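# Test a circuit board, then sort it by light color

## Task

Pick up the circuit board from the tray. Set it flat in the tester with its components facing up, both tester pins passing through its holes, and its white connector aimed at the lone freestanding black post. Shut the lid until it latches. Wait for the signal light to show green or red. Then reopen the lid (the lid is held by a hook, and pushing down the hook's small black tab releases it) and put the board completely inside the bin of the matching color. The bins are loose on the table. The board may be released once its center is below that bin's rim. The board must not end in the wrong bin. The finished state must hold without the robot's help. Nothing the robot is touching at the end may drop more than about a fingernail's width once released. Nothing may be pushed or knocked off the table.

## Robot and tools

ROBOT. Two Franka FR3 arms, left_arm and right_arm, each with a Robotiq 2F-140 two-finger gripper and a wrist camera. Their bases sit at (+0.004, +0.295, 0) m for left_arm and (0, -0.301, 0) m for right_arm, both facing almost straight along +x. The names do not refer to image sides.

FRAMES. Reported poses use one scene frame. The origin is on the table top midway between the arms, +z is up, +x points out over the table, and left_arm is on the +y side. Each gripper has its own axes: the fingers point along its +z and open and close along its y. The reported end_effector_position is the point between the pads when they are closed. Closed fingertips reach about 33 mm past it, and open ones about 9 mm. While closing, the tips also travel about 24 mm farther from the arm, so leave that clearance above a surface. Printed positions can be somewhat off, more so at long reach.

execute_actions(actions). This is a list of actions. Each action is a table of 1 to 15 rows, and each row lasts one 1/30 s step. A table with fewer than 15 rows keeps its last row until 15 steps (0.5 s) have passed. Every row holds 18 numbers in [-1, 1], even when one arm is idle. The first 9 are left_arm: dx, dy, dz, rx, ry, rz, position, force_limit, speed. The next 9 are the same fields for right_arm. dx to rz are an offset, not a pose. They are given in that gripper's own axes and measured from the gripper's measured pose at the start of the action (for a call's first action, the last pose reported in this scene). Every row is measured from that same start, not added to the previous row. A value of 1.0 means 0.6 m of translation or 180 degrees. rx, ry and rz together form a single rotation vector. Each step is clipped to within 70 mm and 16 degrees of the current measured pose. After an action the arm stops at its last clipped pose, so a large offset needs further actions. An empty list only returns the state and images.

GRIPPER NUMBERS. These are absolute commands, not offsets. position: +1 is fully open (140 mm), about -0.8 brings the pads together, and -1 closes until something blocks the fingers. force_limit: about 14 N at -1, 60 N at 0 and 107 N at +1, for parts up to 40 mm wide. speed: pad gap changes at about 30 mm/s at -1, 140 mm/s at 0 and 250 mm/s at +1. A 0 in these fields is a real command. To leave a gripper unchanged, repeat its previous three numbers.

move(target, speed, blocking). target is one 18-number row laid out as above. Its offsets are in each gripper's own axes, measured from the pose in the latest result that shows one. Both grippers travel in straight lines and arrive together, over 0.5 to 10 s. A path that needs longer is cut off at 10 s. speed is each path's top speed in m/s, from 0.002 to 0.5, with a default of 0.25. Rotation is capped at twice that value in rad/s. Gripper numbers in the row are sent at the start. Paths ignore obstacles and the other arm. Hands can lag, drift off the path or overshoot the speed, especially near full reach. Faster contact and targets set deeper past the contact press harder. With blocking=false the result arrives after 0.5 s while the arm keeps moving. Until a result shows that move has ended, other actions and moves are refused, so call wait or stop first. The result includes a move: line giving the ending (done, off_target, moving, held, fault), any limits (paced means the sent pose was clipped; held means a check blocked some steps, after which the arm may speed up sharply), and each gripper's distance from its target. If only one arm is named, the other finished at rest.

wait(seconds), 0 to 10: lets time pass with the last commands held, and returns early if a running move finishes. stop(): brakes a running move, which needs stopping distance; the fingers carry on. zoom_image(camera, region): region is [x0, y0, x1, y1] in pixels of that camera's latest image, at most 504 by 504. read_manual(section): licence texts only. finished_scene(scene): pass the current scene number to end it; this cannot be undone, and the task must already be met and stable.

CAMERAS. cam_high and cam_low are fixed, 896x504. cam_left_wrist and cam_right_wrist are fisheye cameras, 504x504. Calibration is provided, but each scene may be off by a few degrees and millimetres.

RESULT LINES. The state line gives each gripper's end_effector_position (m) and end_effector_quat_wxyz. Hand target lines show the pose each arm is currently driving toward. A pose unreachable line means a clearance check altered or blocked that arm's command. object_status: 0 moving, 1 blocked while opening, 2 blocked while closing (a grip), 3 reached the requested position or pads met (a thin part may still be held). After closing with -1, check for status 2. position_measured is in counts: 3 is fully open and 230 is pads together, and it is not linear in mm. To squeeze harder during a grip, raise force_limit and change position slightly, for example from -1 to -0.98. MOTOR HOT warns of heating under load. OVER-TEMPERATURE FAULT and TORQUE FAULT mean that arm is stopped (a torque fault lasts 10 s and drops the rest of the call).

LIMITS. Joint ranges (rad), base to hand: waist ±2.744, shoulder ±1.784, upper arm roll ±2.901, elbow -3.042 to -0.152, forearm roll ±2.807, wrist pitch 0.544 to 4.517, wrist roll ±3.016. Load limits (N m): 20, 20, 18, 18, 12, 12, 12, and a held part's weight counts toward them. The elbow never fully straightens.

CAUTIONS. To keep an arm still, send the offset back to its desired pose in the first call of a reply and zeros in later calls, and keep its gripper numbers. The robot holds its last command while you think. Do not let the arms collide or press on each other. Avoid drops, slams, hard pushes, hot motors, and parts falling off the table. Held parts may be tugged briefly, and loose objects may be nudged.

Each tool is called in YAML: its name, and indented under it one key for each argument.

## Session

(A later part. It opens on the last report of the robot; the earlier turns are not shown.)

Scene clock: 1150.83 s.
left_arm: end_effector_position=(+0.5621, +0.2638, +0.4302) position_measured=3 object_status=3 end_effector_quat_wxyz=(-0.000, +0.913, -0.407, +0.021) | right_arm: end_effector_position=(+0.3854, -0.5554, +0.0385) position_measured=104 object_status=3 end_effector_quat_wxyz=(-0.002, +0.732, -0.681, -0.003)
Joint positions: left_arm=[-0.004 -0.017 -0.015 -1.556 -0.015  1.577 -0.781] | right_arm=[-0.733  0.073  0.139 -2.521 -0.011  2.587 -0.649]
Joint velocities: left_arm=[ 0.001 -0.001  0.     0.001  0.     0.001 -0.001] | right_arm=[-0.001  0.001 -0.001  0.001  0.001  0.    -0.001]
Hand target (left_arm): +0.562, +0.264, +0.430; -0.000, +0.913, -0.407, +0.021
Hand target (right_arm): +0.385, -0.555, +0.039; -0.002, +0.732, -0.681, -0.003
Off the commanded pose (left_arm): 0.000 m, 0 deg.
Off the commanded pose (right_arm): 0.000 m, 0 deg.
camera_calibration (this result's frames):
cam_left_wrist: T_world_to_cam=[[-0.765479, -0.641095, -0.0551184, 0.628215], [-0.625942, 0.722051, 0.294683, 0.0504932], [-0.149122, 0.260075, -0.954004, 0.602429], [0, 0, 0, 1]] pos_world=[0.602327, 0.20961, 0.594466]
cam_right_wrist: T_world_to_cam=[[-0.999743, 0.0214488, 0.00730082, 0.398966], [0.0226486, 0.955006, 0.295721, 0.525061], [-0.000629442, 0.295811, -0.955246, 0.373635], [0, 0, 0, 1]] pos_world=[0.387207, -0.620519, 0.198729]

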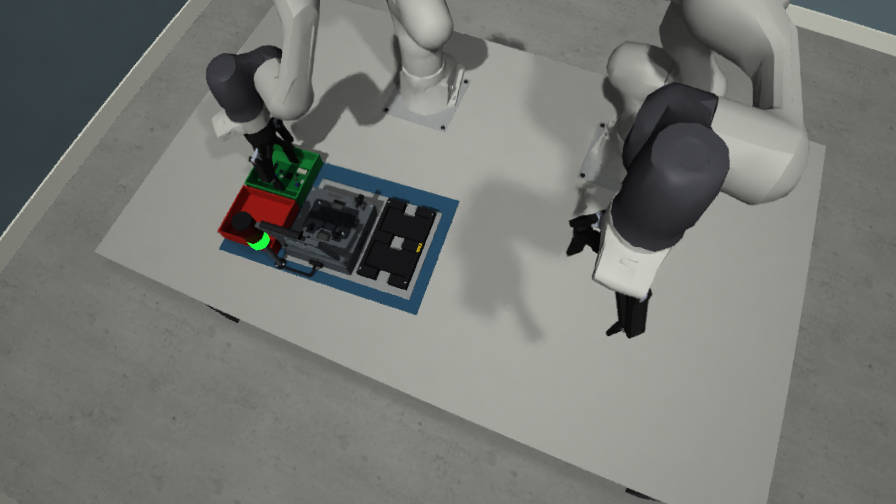

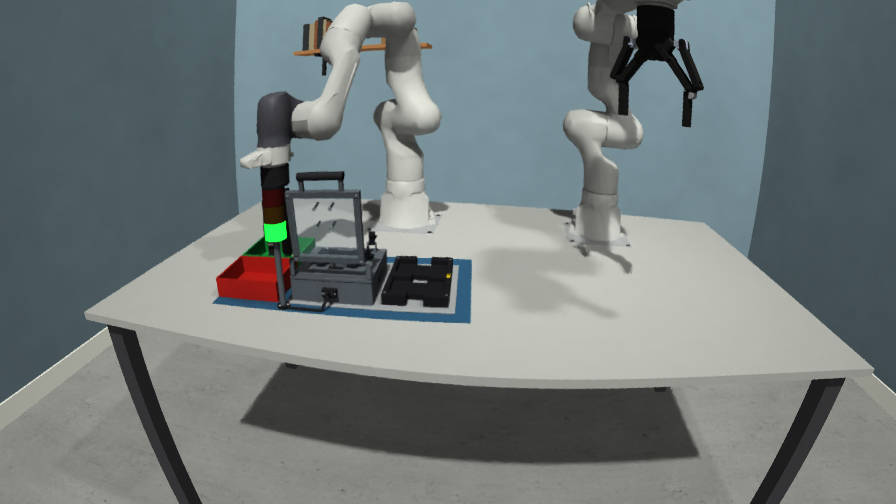

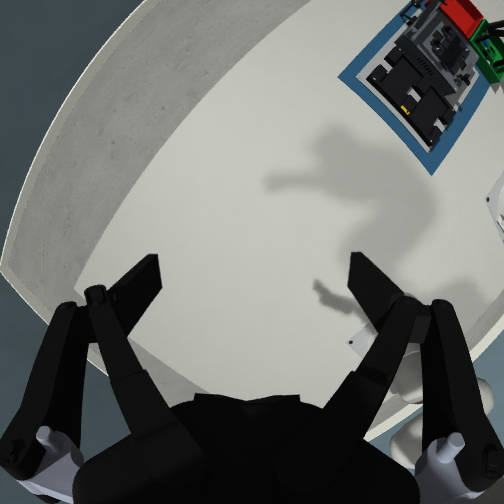

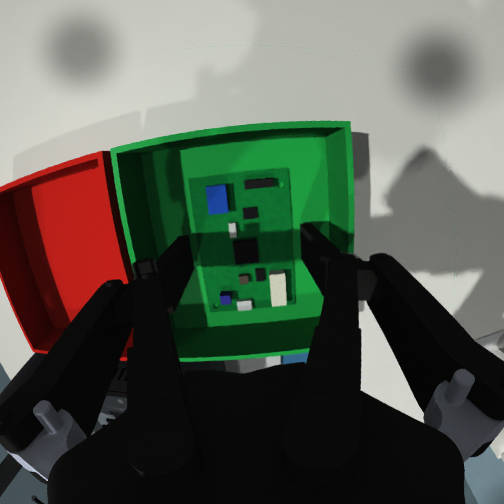

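Released (counts 104 > board width). Retreat upward.

move:
  target: [0,0,0,0,0,0,1,0,0, 0,0,-0.2,0,0,0,0.2,-0.3,-0.6]
  speed: 0.15

Scene clock: 1154.80 s.
left_arm: end_effector_position=(+0.5621, +0.2638, +0.4302) position_measured=3 object_status=3 end_effector_quat_wxyz=(-0.000, +0.913, -0.407, +0.021) | right_arm: end_effector_position=(+0.3863, -0.5584, +0.1575) position_measured=104 object_status=3 end_effector_quat_wxyz=(-0.001, +0.730, -0.684, -0.001)
Joint positions: left_arm=[-0.004 -0.017 -0.015 -1.556 -0.015  1.577 -0.781] | right_arm=[-0.733 -0.169  0.135 -2.432  0.033  2.263 -0.679]
Joint velocities: left_arm=[-0.001  0.001 -0.    -0.001  0.002 -0.    -0.   ] | right_arm=[-0.    -0.     0.002 -0.    -0.002 -0.01  -0.003]
Hand target (left_arm): +0.562, +0.264, +0.430; -0.000, +0.913, -0.407, +0.021
Hand target (right_arm): +0.385, -0.558, +0.158; -0.002, +0.731, -0.683, -0.003
Off the commanded pose (left_arm): 0.000 m, 0 deg.
Off the commanded pose (right_arm): 0.002 m, 0 deg.
move: done
camera_calibration (this result's frames):
cam_left_wrist: T_world_to_cam=[[-0.765479, -0.641095, -0.0551185, 0.628215], [-0.625942, 0.722051, 0.294683, 0.0504933], [-0.149121, 0.260075, -0.954004, 0.602429], [0, 0, 0, 1]] pos_world=[0.602327, 0.20961, 0.594466]
cam_right_wrist: T_world_to_cam=[[-0.99961, 0.027594, 0.0042694, 0.402915], [0.0276366, 0.955926, 0.292303, 0.491806], [0.00398457, 0.292307, -0.956316, 0.484632], [0, 0, 0, 1]] pos_world=[0.387235, -0.62291, 0.317985]

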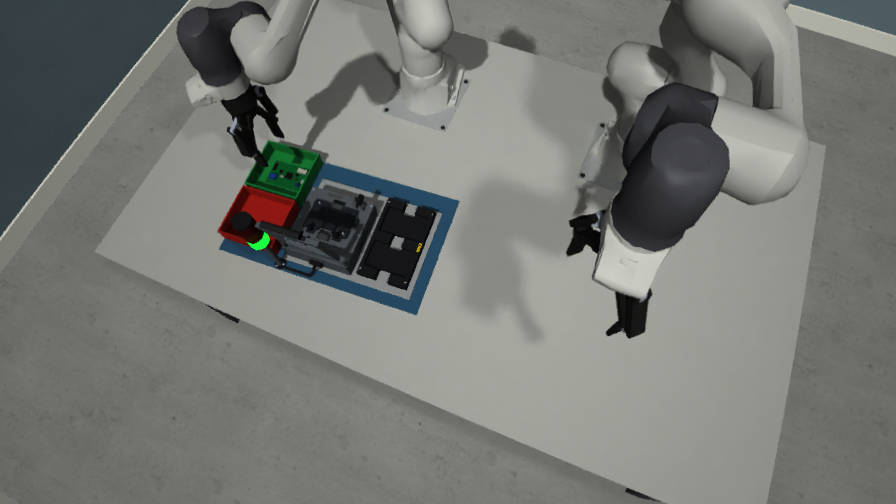

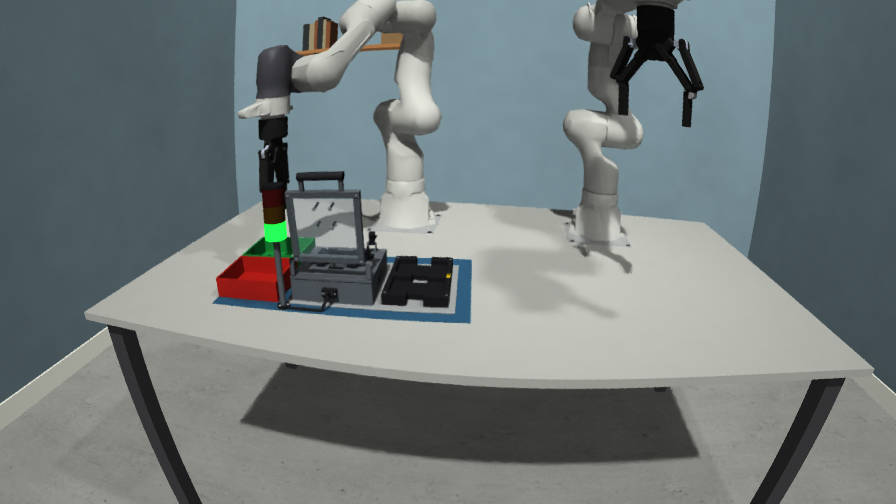

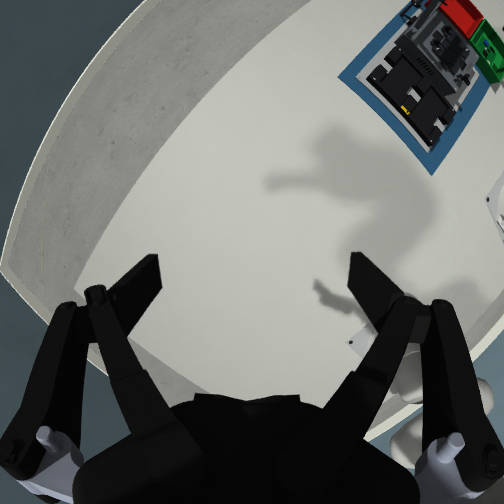

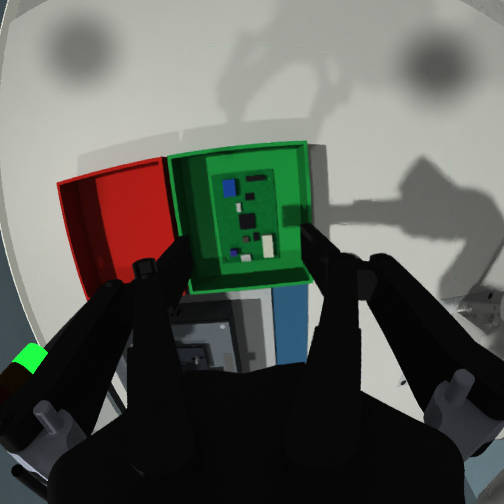

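The board is lying flat and fully inside the green bin, and the gripper is clear.

finished_scene:
  scene: 2

The scene is finished: the task was done.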